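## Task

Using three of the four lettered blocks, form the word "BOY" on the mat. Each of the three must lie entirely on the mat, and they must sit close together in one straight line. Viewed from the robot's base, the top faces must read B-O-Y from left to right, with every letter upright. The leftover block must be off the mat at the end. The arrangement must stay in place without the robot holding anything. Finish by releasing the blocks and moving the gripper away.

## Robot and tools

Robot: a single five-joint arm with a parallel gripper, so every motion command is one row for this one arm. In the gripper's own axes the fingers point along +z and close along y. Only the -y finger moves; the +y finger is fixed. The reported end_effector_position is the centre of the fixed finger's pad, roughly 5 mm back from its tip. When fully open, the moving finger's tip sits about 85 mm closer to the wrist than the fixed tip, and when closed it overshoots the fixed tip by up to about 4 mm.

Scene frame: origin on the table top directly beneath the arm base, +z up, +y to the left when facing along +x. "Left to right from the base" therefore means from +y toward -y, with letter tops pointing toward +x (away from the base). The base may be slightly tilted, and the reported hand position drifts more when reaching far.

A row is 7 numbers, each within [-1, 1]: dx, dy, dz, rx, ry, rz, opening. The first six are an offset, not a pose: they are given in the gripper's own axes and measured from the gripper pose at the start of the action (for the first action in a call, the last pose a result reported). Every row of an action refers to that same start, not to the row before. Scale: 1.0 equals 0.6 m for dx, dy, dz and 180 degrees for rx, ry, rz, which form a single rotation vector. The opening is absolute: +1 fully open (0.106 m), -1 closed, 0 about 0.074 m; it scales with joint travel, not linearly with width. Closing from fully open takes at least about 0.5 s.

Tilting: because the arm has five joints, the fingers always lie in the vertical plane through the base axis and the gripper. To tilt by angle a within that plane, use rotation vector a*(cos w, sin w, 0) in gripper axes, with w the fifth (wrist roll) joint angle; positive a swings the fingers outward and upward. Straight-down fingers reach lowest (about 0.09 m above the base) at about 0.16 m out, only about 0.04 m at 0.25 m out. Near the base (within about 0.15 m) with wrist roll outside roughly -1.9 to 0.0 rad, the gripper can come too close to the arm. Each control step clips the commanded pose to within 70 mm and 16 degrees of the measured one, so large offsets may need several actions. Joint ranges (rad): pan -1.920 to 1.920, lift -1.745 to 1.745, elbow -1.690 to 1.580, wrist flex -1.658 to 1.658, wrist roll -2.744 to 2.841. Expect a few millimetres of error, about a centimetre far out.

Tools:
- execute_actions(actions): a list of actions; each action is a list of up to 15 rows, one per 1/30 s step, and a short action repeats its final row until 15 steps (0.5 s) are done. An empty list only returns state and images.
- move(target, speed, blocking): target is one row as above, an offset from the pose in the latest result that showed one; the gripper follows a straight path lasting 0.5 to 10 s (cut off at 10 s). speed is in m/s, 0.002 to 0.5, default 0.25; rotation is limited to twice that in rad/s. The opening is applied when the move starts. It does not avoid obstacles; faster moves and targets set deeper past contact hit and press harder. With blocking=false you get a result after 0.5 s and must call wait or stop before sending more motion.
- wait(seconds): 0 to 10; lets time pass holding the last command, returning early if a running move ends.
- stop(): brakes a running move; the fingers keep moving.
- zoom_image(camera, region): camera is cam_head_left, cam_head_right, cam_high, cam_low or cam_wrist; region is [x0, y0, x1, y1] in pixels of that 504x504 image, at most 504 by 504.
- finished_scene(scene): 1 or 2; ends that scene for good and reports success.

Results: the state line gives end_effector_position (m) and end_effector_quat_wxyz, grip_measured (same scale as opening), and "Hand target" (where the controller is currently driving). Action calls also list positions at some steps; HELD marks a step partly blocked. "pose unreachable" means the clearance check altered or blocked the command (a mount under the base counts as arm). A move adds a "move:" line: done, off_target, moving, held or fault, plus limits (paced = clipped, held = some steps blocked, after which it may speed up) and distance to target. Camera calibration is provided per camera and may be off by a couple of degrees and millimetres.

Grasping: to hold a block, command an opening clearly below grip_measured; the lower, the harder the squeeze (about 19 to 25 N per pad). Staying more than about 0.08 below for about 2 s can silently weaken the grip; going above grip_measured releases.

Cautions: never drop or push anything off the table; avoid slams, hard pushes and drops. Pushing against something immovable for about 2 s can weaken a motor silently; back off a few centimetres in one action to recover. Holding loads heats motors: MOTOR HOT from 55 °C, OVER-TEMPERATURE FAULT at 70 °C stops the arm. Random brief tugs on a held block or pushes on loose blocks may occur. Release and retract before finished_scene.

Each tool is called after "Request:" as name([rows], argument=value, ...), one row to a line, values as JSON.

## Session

Request:
execute_actions(actions=[])

Scene clock: 0.00 s.
end_effector_position=(+0.2817, +0.1230, +0.3606) grip_measured=+1.00 end_effector_quat_wxyz=(+0.701, -0.469, +0.448, -0.298)
Joint positions: [-0.438 -0.076 -0.691  0.593 -0.309  0.106]
Hand target: +0.282, +0.123, +0.361; +0.701, -0.469, +0.448, -0.298
camera_calibration (this result's frames):
cam_wrist: T_world_to_cam=[[0.0489878, -0.367421, 0.928764, -0.305511], [-0.12021, -0.92529, -0.359706, 0.301011], [0.991539, -0.0940251, -0.0894955, -0.168814], [0, 0, 0, 1]] pos_world=[0.218537, 0.150399, 0.376915]

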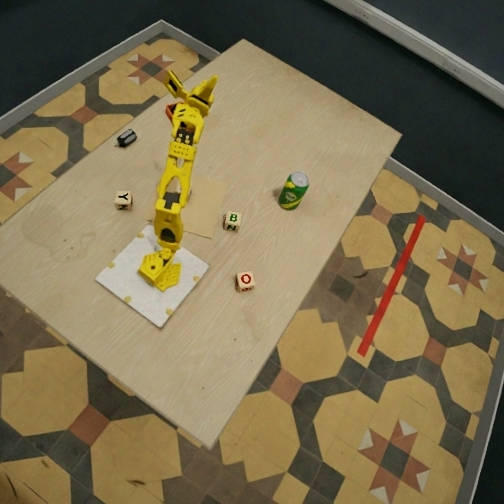

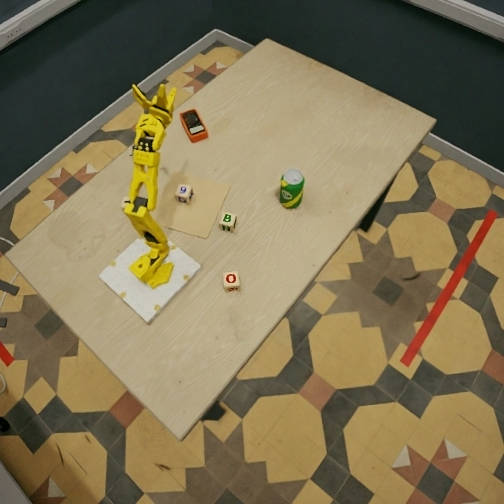

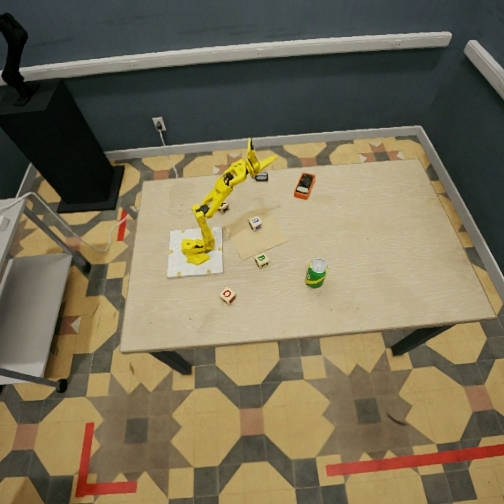

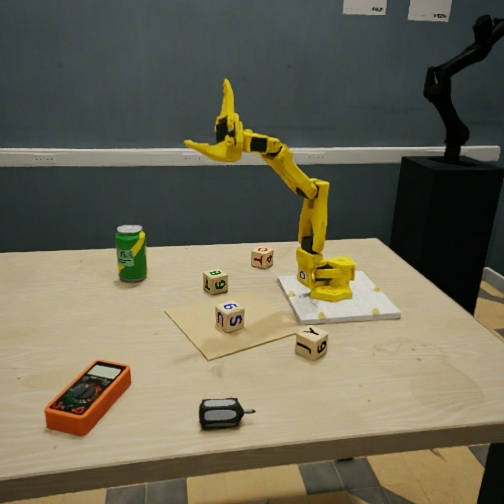

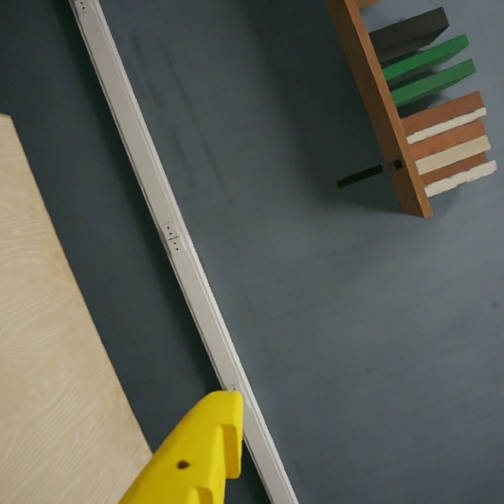

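Request:
zoom_image(camera="cam_head_left", region=[90, 160, 270, 310])

Request:
zoom_image(camera="cam_head_right", region=[100, 160, 260, 310])

Request:
zoom_image(camera="cam_high", region=[160, 185, 310, 315])

Request:
zoom_image(camera="cam_low", region=[150, 230, 410, 380])

Region (90, 160, 270, 310) of cam_head_left's 504x504 image, scaled by 2.800, with more detail than that image has.

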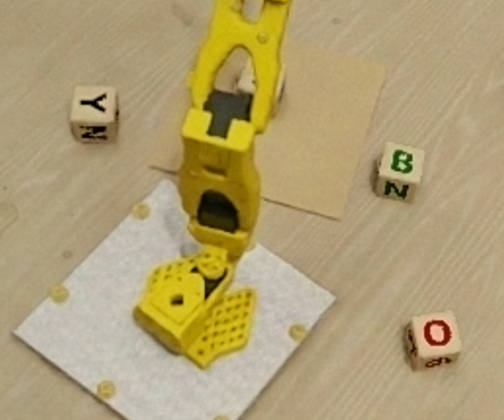

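Region (100, 160, 260, 310) of cam_head_right's 504x504 image, scaled by 3.150, with more detail than that image has; it fills the top 472 rows of this view, and the rest is white.

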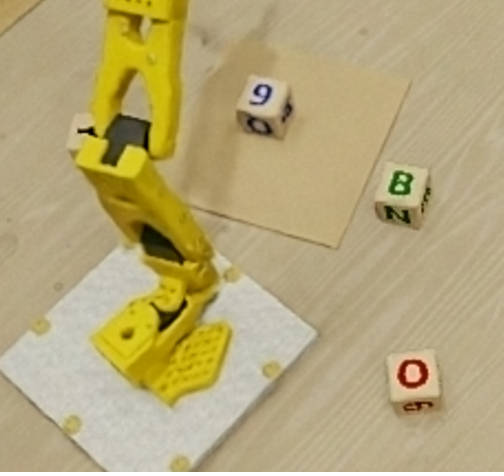

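Region (160, 185, 310, 315) of cam_high's 504x504 image, scaled by 3.360, with more detail than that image has; it fills the top 437 rows of this view, and the rest is white.

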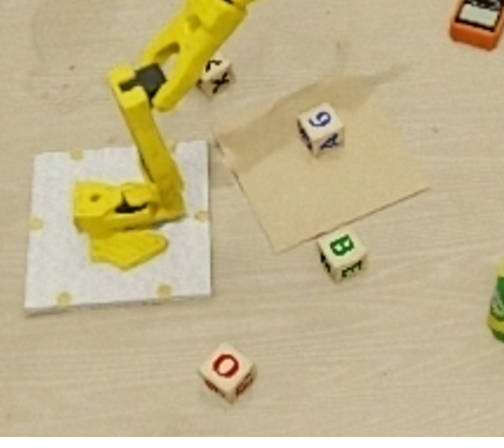

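Region (150, 230, 410, 380) of cam_low's 504x504 image, scaled by 1.938, with more detail than that image has; it fills the top 291 rows of this view, and the rest is white.

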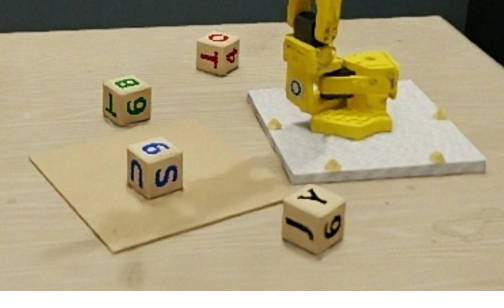

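Request:
zoom_image(camera="cam_head_left", region=[215, 200, 255, 240])

Request:
zoom_image(camera="cam_head_left", region=[225, 260, 265, 300])

Request:
zoom_image(camera="cam_head_left", region=[103, 180, 143, 220])

Request:
zoom_image(camera="cam_head_right", region=[165, 175, 205, 215])

Request:
zoom_image(camera="cam_head_right", region=[208, 202, 248, 242])

Request:
zoom_image(camera="cam_head_right", region=[212, 262, 252, 302])

Region (215, 200, 255, 240) of cam_head_left's 504x504 image, scaled by 12.600, with more detail than that image has.

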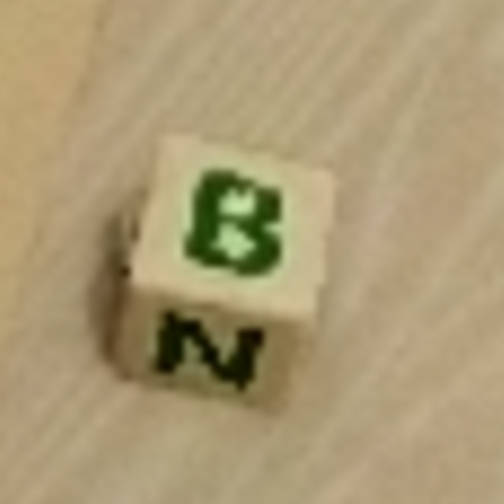

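Region (225, 260, 265, 300) of cam_head_left's 504x504 image, scaled by 12.600, with more detail than that image has.

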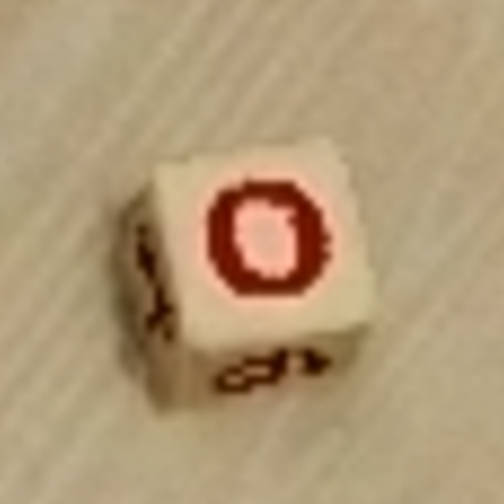

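Region (103, 180, 143, 220) of cam_head_left's 504x504 image, scaled by 12.600, with more detail than that image has.

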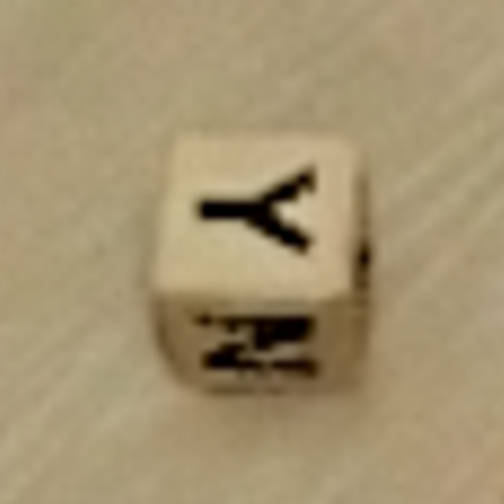

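Region (165, 175, 205, 215) of cam_head_right's 504x504 image, scaled by 12.600, with more detail than that image has.

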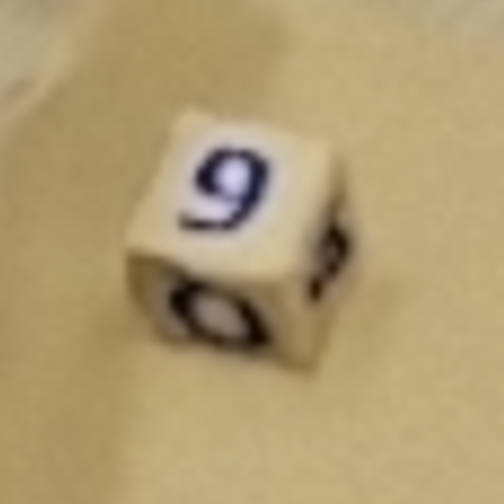

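Region (208, 202, 248, 242) of cam_head_right's 504x504 image, scaled by 12.600, with more detail than that image has.

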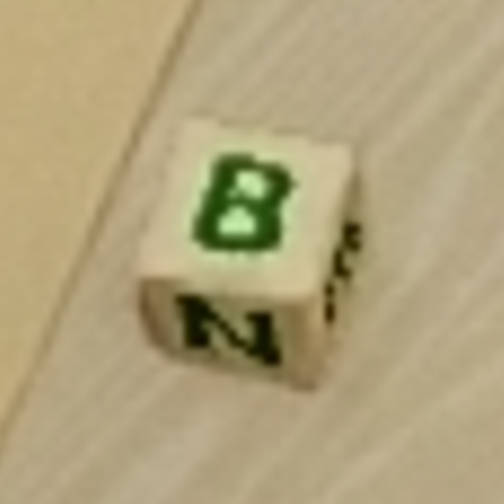

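Region (212, 262, 252, 302) of cam_head_right's 504x504 image, scaled by 12.600, with more detail than that image has.

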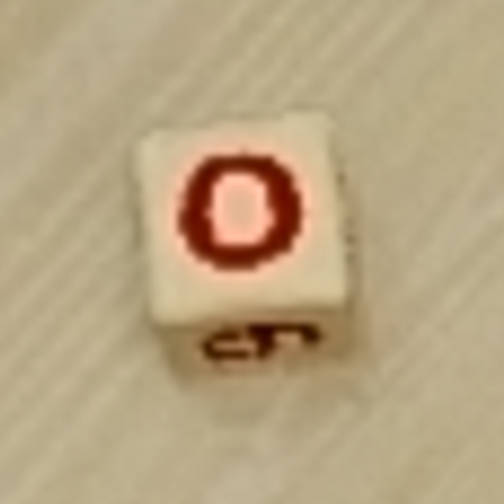

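Request:
zoom_image(camera="cam_high", region=[215, 195, 295, 275])

Request:
zoom_image(camera="cam_head_right", region=[150, 165, 240, 250])

Request:
zoom_image(camera="cam_head_left", region=[135, 165, 235, 250])

Request:
zoom_image(camera="cam_low", region=[155, 280, 335, 370])

Region (215, 195, 295, 275) of cam_high's 504x504 image, scaled by 6.300, with more detail than that image has.

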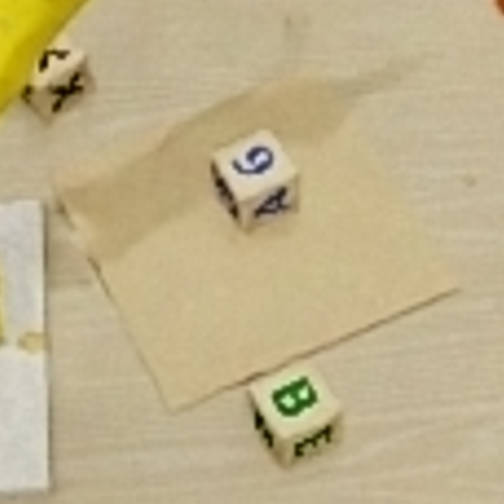

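Region (150, 165, 240, 250) of cam_head_right's 504x504 image, scaled by 5.600, with more detail than that image has.

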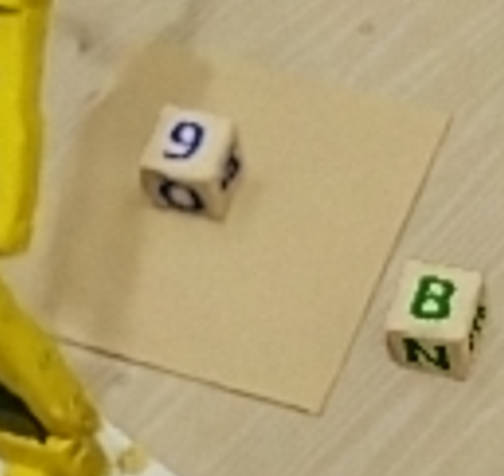

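Region (135, 165, 235, 250) of cam_head_left's 504x504 image, scaled by 5.040, with more detail than that image has; it fills the top 428 rows of this view, and the rest is white.

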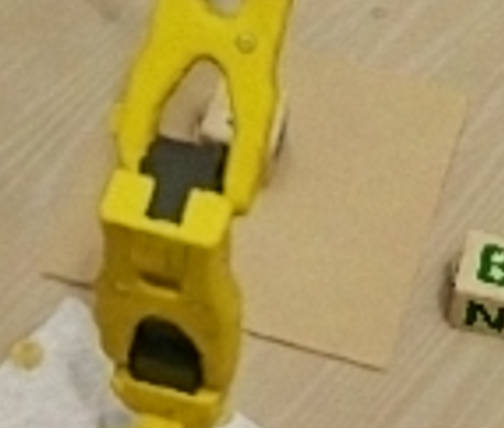

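Region (155, 280, 335, 370) of cam_low's 504x504 image, scaled by 2.800, with more detail than that image has.

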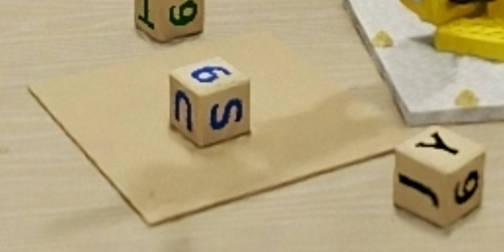

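Request:
execute_actions([
  [[0.0033,0.0086,0.0017,-0.0076,0.0028,-0.0016,0.94],[0.0092,0.0241,0.0044,-0.0213,0.0078,-0.0044,0.87],[0.0171,0.0447,0.0070,-0.0398,0.0143,-0.0082,0.8],[0.0259,0.0675,0.0085,-0.0603,0.0212,-0.0124,0.73],[0.0346,0.0902,0.0087,-0.0809,0.0279,-0.0165,0.66],[0.0432,0.1125,0.0074,-0.1016,0.0343,-0.0206,0.59],[0.0517,0.1346,0.0048,-0.1224,0.0404,-0.0247,0.52],[0.0600,0.1562,0.0008,-0.1433,0.0462,-0.0287,0.45],[0.0681,0.1774,-0.0045,-0.1642,0.0518,-0.0326,0.38],[0.0760,0.1980,-0.0110,-0.1853,0.0571,-0.0364,0.31],[0.0838,0.2180,-0.0186,-0.2064,0.0621,-0.0402,0.24],[0.0912,0.2372,-0.0275,-0.2275,0.0668,-0.0439,0.17],[0.0983,0.2558,-0.0374,-0.2488,0.0713,-0.0474,0.10],[0.1047,0.2722,-0.0475,-0.2685,0.0752,-0.0506,0.03],[0.1096,0.2849,-0.0562,-0.2845,0.0782,-0.0531,-0.04]],
])

Scene clock: 16.10 s.
end_effector_position=(+0.2860, +0.1240, +0.2163) grip_measured=+0.18 end_effector_quat_wxyz=(-0.435, +0.672, -0.557, +0.221)
Joint positions: [-0.438 -0.021 -0.431  0.99  -0.171  0.084]
Hand target: +0.277, +0.117, +0.178; -0.350, +0.716, -0.574, +0.188
Off the commanded pose: 0.043 m, 12 deg; orientation clipped at the last step of the last action.
Step readings (end_effector_position):
0: (+0.2817, +0.1230, +0.3606)
1: (+0.2817, +0.1230, +0.3606)
2: (+0.2817, +0.1230, +0.3601)
4: (+0.2834, +0.1236, +0.3529)
8: (+0.2923, +0.1272, +0.3094)
15: end_effector_position above
camera_calibration (this result's frames):
cam_wrist: T_world_to_cam=[[0.596028, 0.0118651, 0.802876, -0.347549], [-0.161816, -0.977602, 0.134574, 0.162074], [0.78649, -0.210128, -0.580758, -0.0066073], [0, 0, 0, 1]] pos_world=[0.238572, 0.16118, 0.253391]

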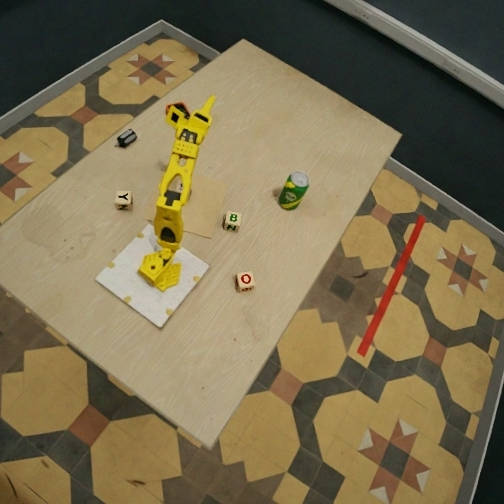

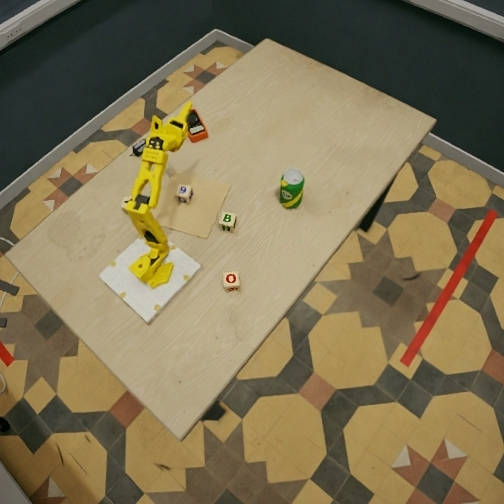

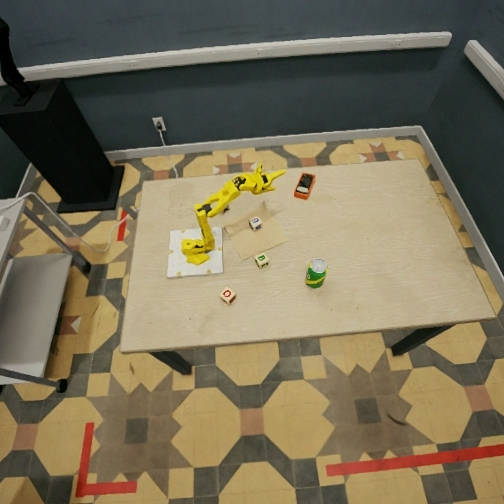

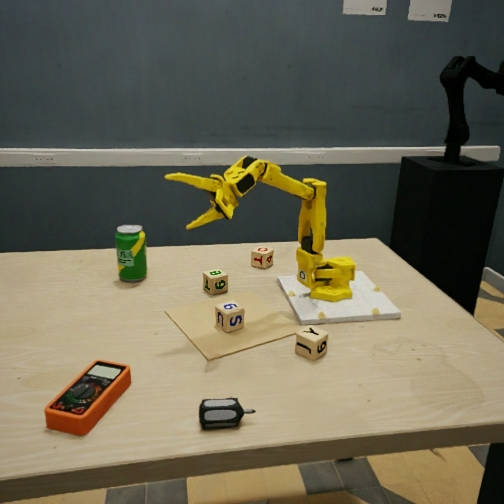

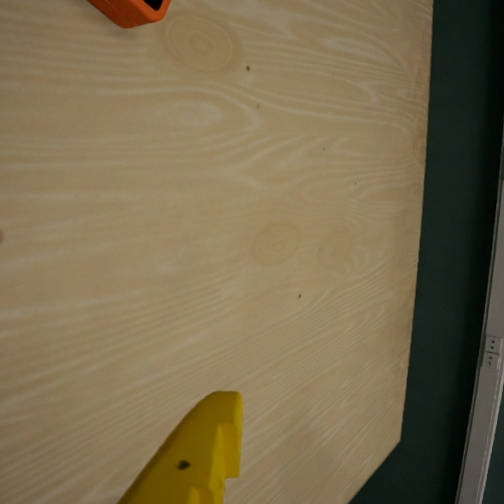

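Request:
execute_actions(actions=[])

Scene clock: 16.50 s.
end_effector_position=(+0.2773, +0.1201, +0.1889) grip_measured=-0.03 end_effector_quat_wxyz=(-0.370, +0.708, -0.569, +0.195)
Joint positions: [-0.438  0.003 -0.398  1.088 -0.141  0.072]
Hand target: +0.277, +0.117, +0.178; -0.350, +0.716, -0.574, +0.188
Off the commanded pose: 0.015 m, 3 deg; orientation clipped at the last step of the last action.
camera_calibration (this result's frames):
cam_wrist: T_world_to_cam=[[0.696706, 0.0880416, 0.711933, -0.340172], [-0.119044, -0.96449, 0.235772, 0.127924], [0.70741, -0.249015, -0.661485, 0.0253789], [0, 0, 0, 1]] pos_world=[0.234275, 0.159651, 0.228807]

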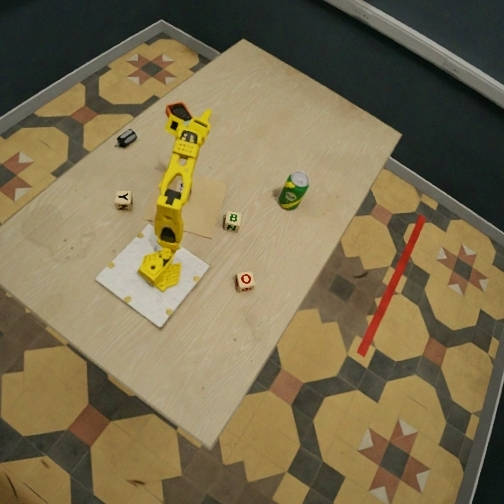

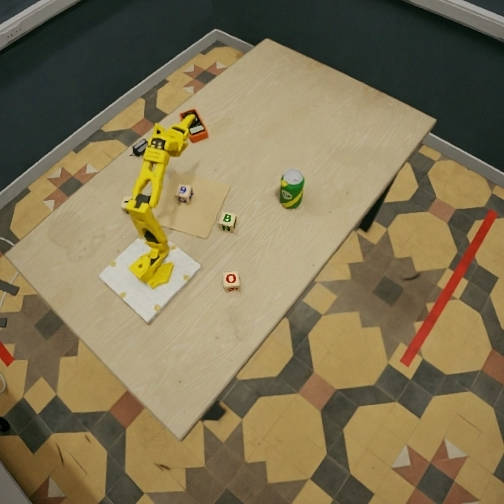

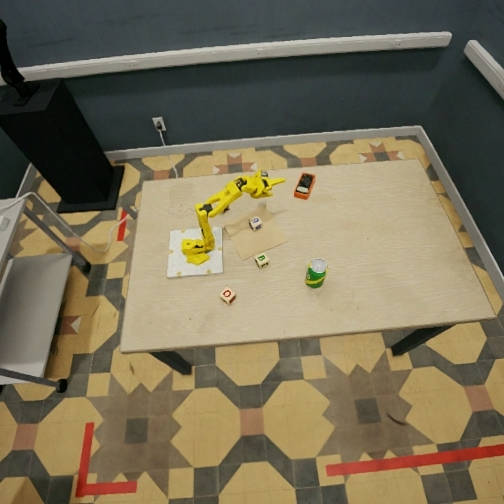

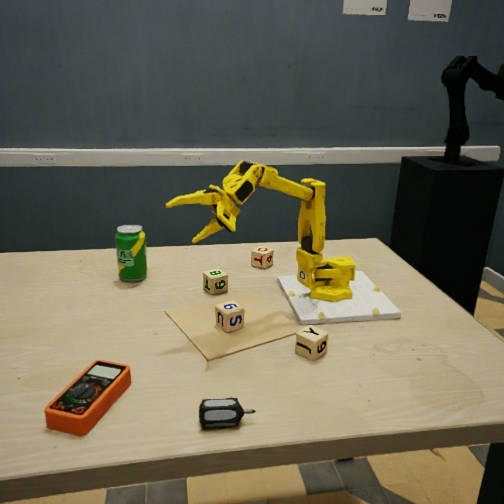

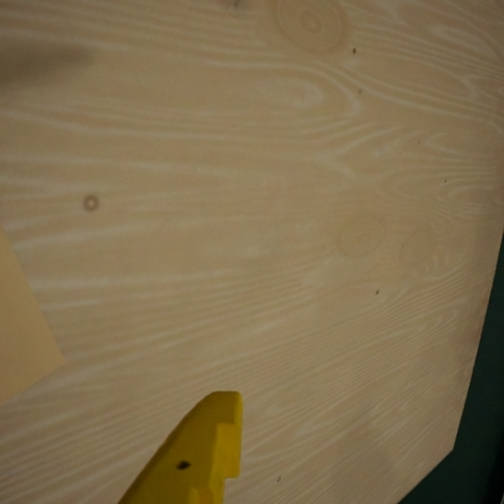

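Request:
execute_actions([
  [[0.0006,0.0189,0.0074,-0.0192,0.0021,-0.0050,-0.06],[0.0010,0.0310,0.0116,-0.0316,0.0033,-0.0082,-0.08],[0.0016,0.0471,0.0165,-0.0480,0.0049,-0.0125,-0.1],[0.0025,0.0660,0.0212,-0.0672,0.0066,-0.0177,-0.1],[0.0035,0.0861,0.0251,-0.0879,0.0084,-0.0232,-0.1],[0.0047,0.1062,0.0276,-0.1085,0.0099,-0.0288,-0.1],[0.0061,0.1261,0.0292,-0.1291,0.0114,-0.0344,-0.1],[0.0076,0.1457,0.0293,-0.1497,0.0127,-0.0401,-0.1],[0.0093,0.1650,0.0286,-0.1704,0.0138,-0.0458,-0.1],[0.0111,0.1838,0.0264,-0.1910,0.0148,-0.0516,-0.1],[0.0130,0.2022,0.0235,-0.2117,0.0156,-0.0575,-0.1],[0.0149,0.2188,0.0197,-0.2310,0.0163,-0.0630,-0.1],[0.0167,0.2338,0.0155,-0.2489,0.0168,-0.0682,-0.1],[0.0183,0.2461,0.0113,-0.2641,0.0171,-0.0726,-0.1],[0.0195,0.2548,0.0079,-0.2752,0.0173,-0.0758,-0.1]],
])

Scene clock: 20.57 s.
end_effector_position=(+0.2023, +0.1008, +0.0886) grip_measured=-0.09 end_effector_quat_wxyz=(-0.065, +0.835, -0.545, +0.036)
Joint positions: [-0.495  0.126 -0.166  1.449  0.001  0.068]
Hand target: +0.182, +0.095, +0.073; +0.000, +0.852, -0.524, -0.002
Off the commanded pose: 0.027 m, 9 deg.
Step readings (end_effector_position):
0: (+0.2773, +0.1201, +0.1889)
1: (+0.2771, +0.1200, +0.1887)
2: (+0.2764, +0.1197, +0.1876)
4: (+0.2724, +0.1184, +0.1803)
8: (+0.2535, +0.1150, +0.1453)
15: end_effector_position above
camera_calibration (this result's frames):
cam_wrist: T_world_to_cam=[[0.912928, 0.396121, 0.0982401, -0.235277], [0.293583, -0.804617, 0.516139, -0.000389318], [0.283499, -0.442356, -0.850852, 0.129223], [0, 0, 0, 1]] pos_world=[0.178271, 0.150048, 0.133264]

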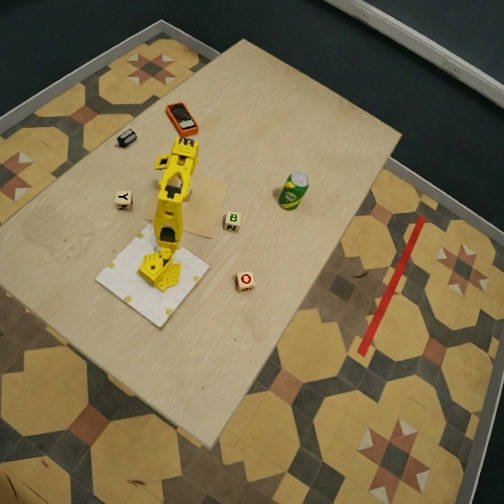

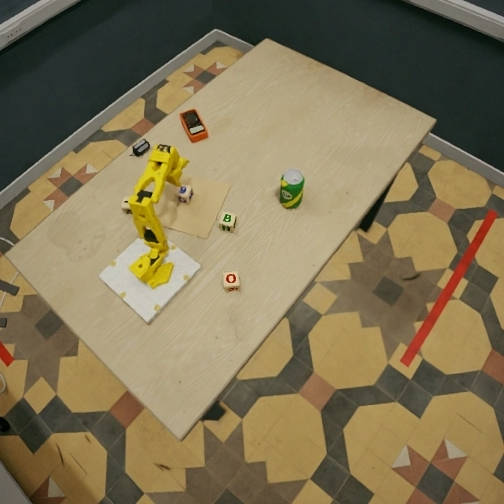

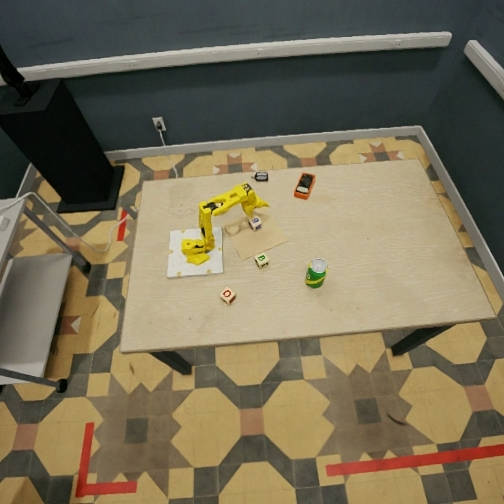

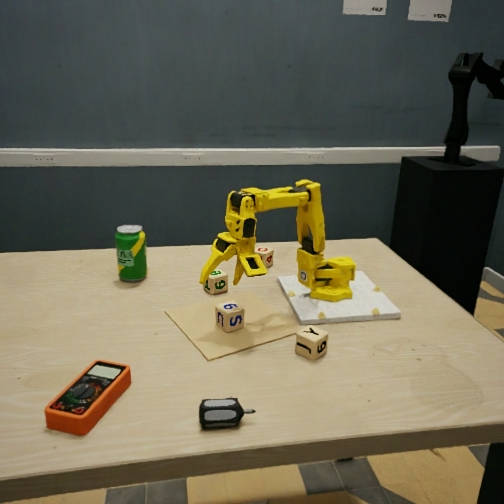

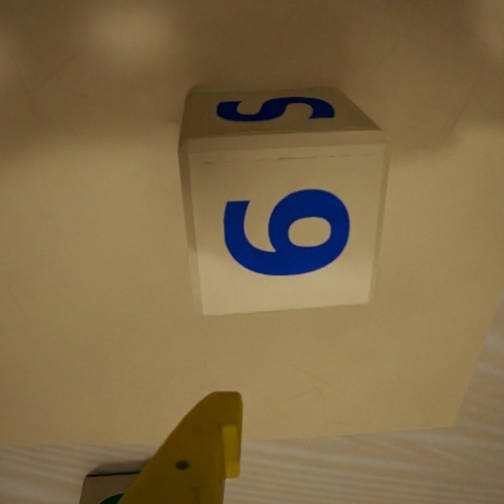

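Request:
zoom_image(camera="cam_wrist", region=[160, 70, 412, 330])

Request:
execute_actions(actions=[])

Region (160, 70, 412, 330) of cam_wrist's 504x504 image, scaled by 1.938; it fills the left 488 columns of this view, and the rest is white.

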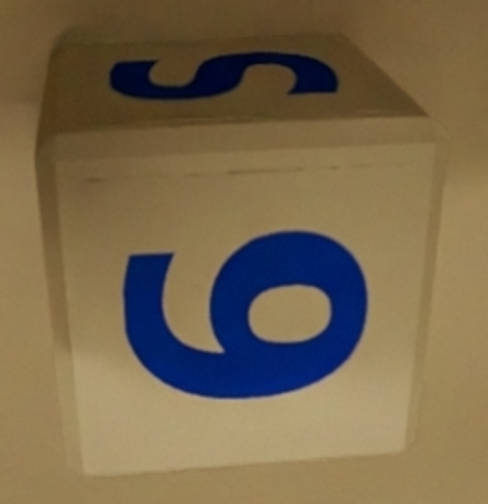

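Scene clock: 20.77 s.
end_effector_position=(+0.1880, +0.0960, +0.0789) grip_measured=-0.09 end_effector_quat_wxyz=(-0.020, +0.846, -0.533, +0.010)
Joint positions: [-0.505  0.14  -0.119  1.492  0.021  0.068]
Hand target: +0.182, +0.095, +0.073; +0.001, +0.851, -0.525, -0.002
Off the commanded pose: 0.011 m, 3 deg.
camera_calibration (this result's frames):
cam_wrist: T_world_to_cam=[[0.904475, 0.426488, -0.00563617, -0.212453], [0.365916, -0.769091, 0.524027, -0.0126655], [0.219157, -0.476032, -0.851683, 0.138337], [0, 0, 0, 1]] pos_world=[0.166476, 0.146721, 0.123259]

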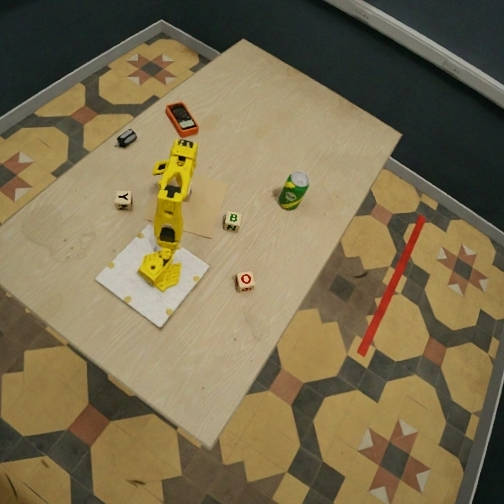

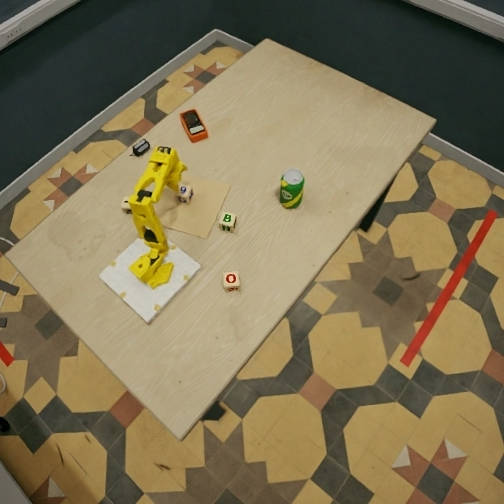

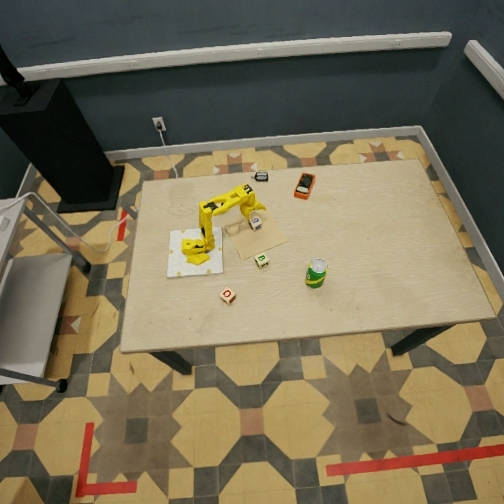

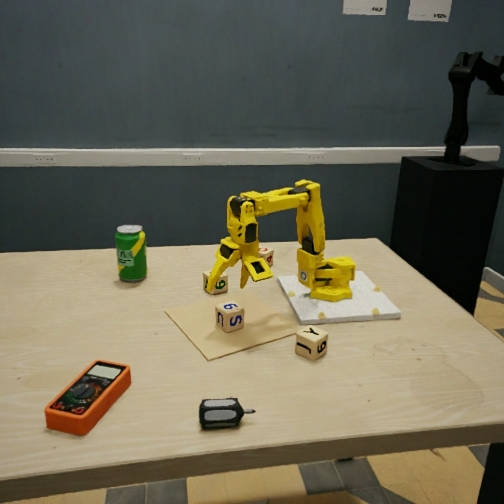

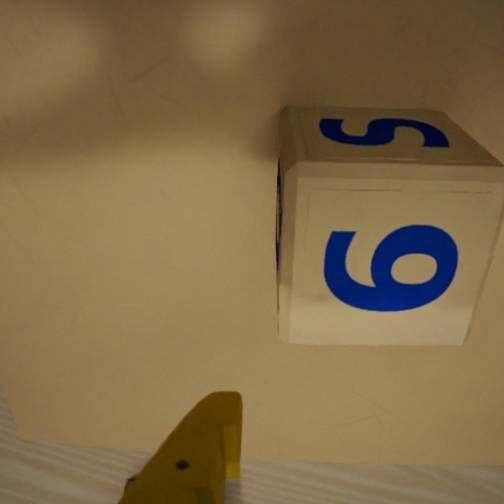

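Request:
execute_actions(actions=[])

Request:
zoom_image(camera="cam_wrist", region=[252, 90, 504, 360])

Request:
zoom_image(camera="cam_wrist", region=[150, 370, 290, 504])

Scene clock: 21.10 s.
end_effector_position=(+0.1878, +0.0958, +0.0789) grip_measured=-0.09 end_effector_quat_wxyz=(-0.019, +0.846, -0.533, +0.010)
Joint positions: [-0.505  0.14  -0.119  1.493  0.022  0.068]
Hand target: +0.182, +0.095, +0.073; +0.001, +0.852, -0.524, -0.002
Off the commanded pose: 0.011 m, 3 deg.
camera_calibration (this result's frames):
cam_wrist: T_world_to_cam=[[0.90381, 0.427874, -0.0071623, -0.212095], [0.367795, -0.76813, 0.524121, -0.013135], [0.218756, -0.476341, -0.851613, 0.138426], [0, 0, 0, 1]] pos_world=[0.166243, 0.146598, 0.123251]

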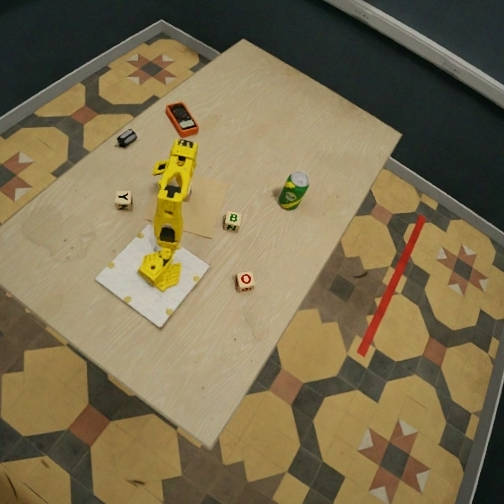

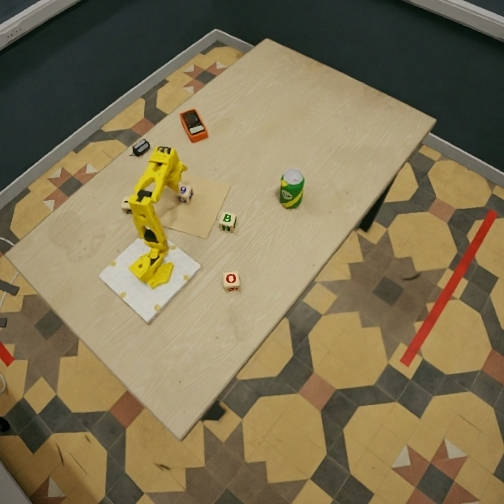

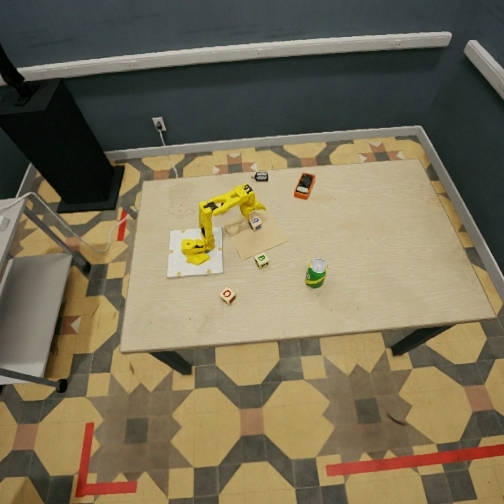

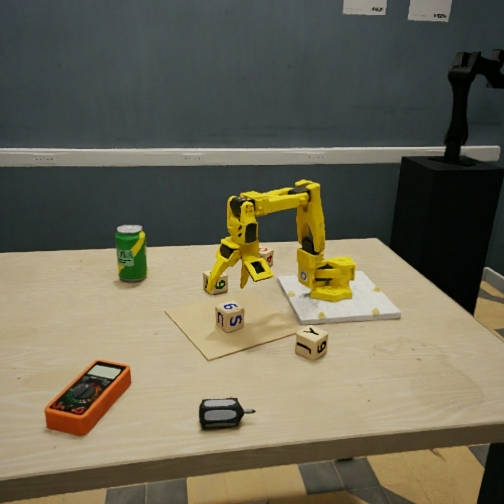

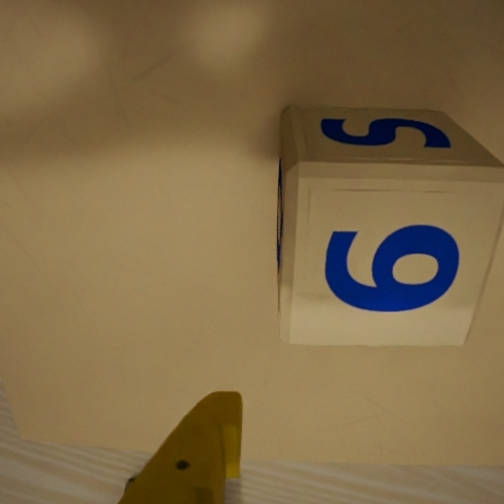

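Region (252, 90, 504, 360) of cam_wrist's 504x504 image, scaled by 1.867; it fills the left 470 columns of this view, and the rest is white.

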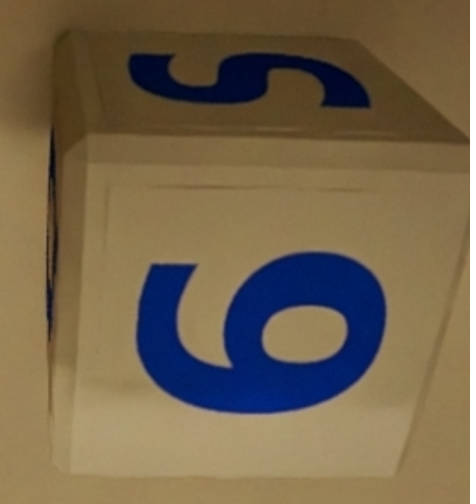

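Region (150, 370, 290, 504) of cam_wrist's 504x504 image, scaled by 3.600; it fills the top 482 rows of this view, and the rest is white.

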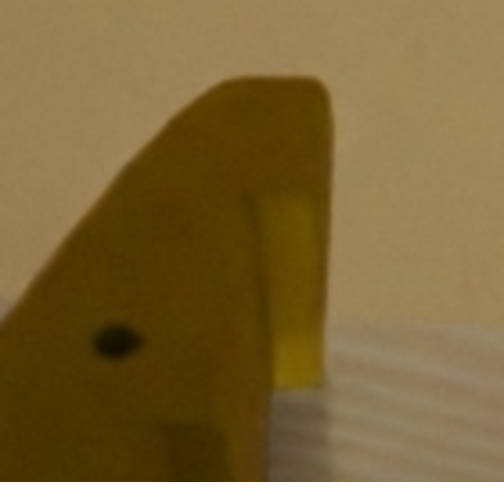

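Request:
execute_actions([
  [[-0.0017,0.0090,0.0147,-0.0145,0.0004,0.001,-0.1],[-0.0042,0.0086,0.0247,-0.016,0.0004,0.002,-0.1],[-0.0067,0.0083,0.0380,-0.0175,0.0005,0.003,-0.1],[-0.0075,0.0090,0.0530,-0.019,0.0005,0.004,-0.1],[-0.0075,0.0096,0.0680,-0.020,0.0005,0.004,-0.1],[-0.0075,0.0097,0.0814,-0.020,0.0005,0.004,-0.1],[-0.0075,0.0089,0.0915,-0.020,0.0005,0.004,-0.17],[-0.0075,0.0067,0.0982,-0.020,0.0005,0.004,-0.25],[-0.0075,0.0044,0.1025,-0.020,0.0005,0.004,-0.33],[-0.0075,0.0031,0.1034,-0.020,0.0005,0.004,-0.39],[-0.0075,0.0031,0.1034,-0.020,0.0005,0.004,-0.43],[-0.0075,0.0031,0.1034,-0.020,0.0005,0.004,-0.46],[-0.0075,0.0031,0.1034,-0.020,0.0005,0.004,-0.49],[-0.0075,0.0031,0.1034,-0.020,0.0005,0.004,-0.51],[-0.0075,0.0031,0.1034,-0.020,0.0005,0.004,-0.51]],
])

Scene clock: 24.57 s.
end_effector_position=(+0.1865, +0.0982, +0.0219) grip_measured=-0.43 end_effector_quat_wxyz=(+0.002, +0.843, -0.538, -0.003)
Joint positions: [-0.516  0.303  0.087  1.174 -0.001  0.045]
Hand target: +0.185, +0.100, +0.017; +0.007, +0.843, -0.538, -0.006
Off the commanded pose: 0.006 m, 1 deg.
Step readings (end_effector_position):
0: (+0.1878, +0.0958, +0.0789)
1: (+0.1878, +0.0958, +0.0789)
2: (+0.1869, +0.0954, +0.0777)
4: (+0.1853, +0.0954, +0.0705)
8: (+0.1817, +0.0951, +0.0427)
15: end_effector_position above
camera_calibration (this result's frames):
cam_wrist: T_world_to_cam=[[0.907534, 0.416197, -0.0562346, -0.210865], [0.381528, -0.761051, 0.524631, 0.0157262], [0.175552, -0.497576, -0.84947, 0.10132], [0, 0, 0, 1]] pos_world=[0.167581, 0.150144, 0.0659596]

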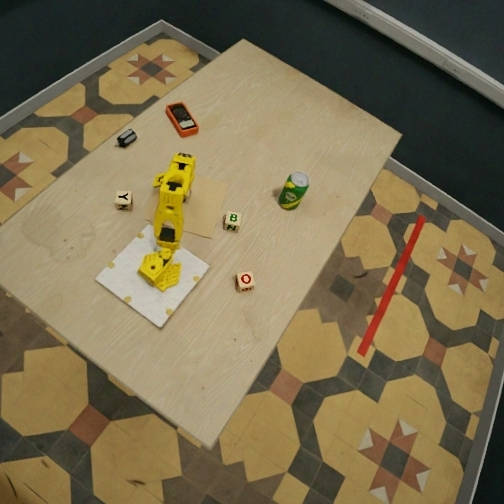

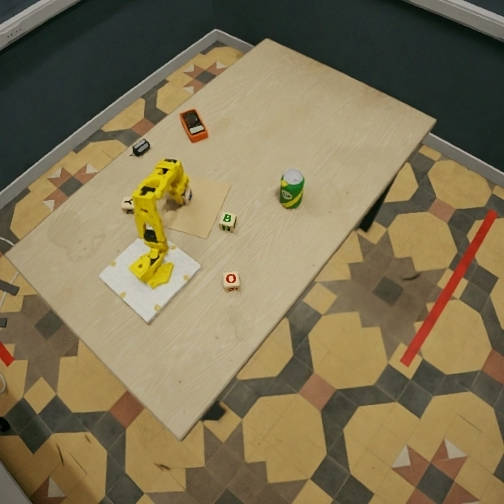

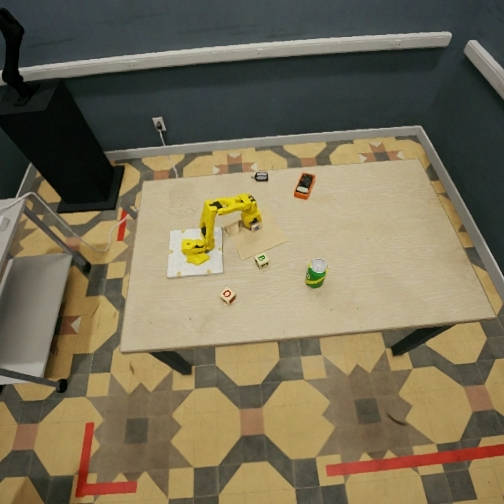

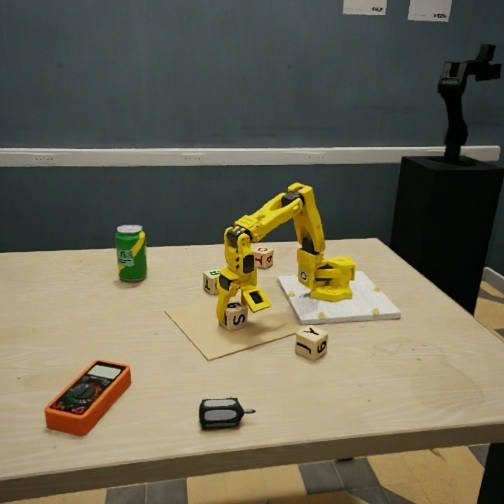

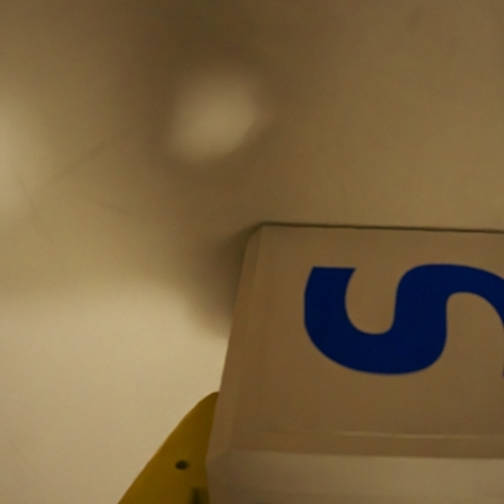

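Request:
execute_actions(actions=[])

Scene clock: 24.73 s.
end_effector_position=(+0.1865, +0.0982, +0.0219) grip_measured=-0.43 end_effector_quat_wxyz=(+0.002, +0.843, -0.538, -0.003)
Joint positions: [-0.516  0.303  0.087  1.174 -0.001  0.044]
Hand target: +0.185, +0.100, +0.017; +0.007, +0.843, -0.538, -0.006
Off the commanded pose: 0.006 m, 1 deg.
camera_calibration (this result's frames):
cam_wrist: T_world_to_cam=[[0.907534, 0.416197, -0.0562346, -0.210865], [0.381528, -0.761051, 0.524631, 0.0157262], [0.175552, -0.497576, -0.84947, 0.10132], [0, 0, 0, 1]] pos_world=[0.167581, 0.150144, 0.0659596]

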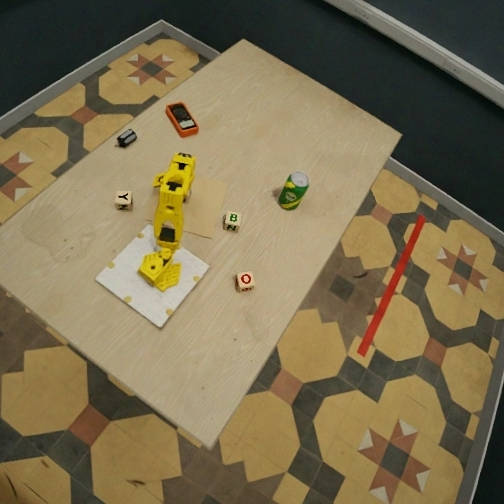

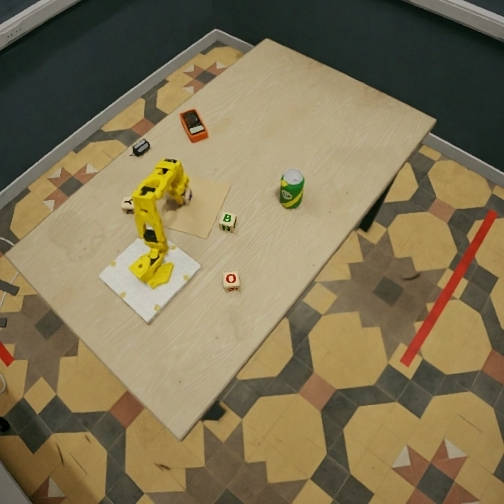

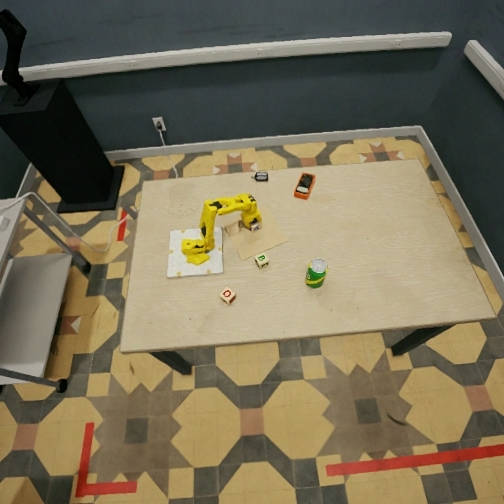

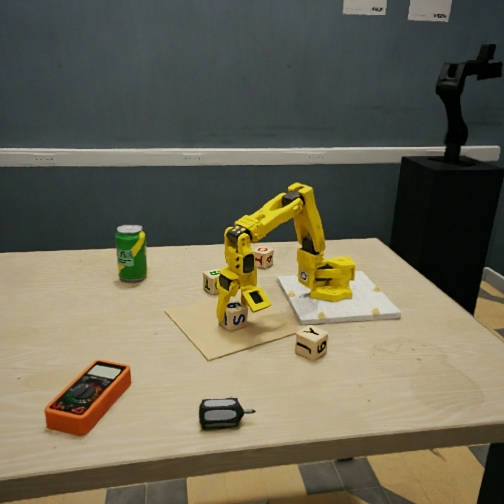

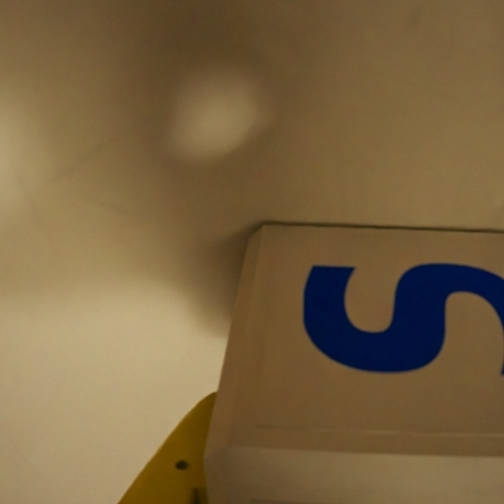

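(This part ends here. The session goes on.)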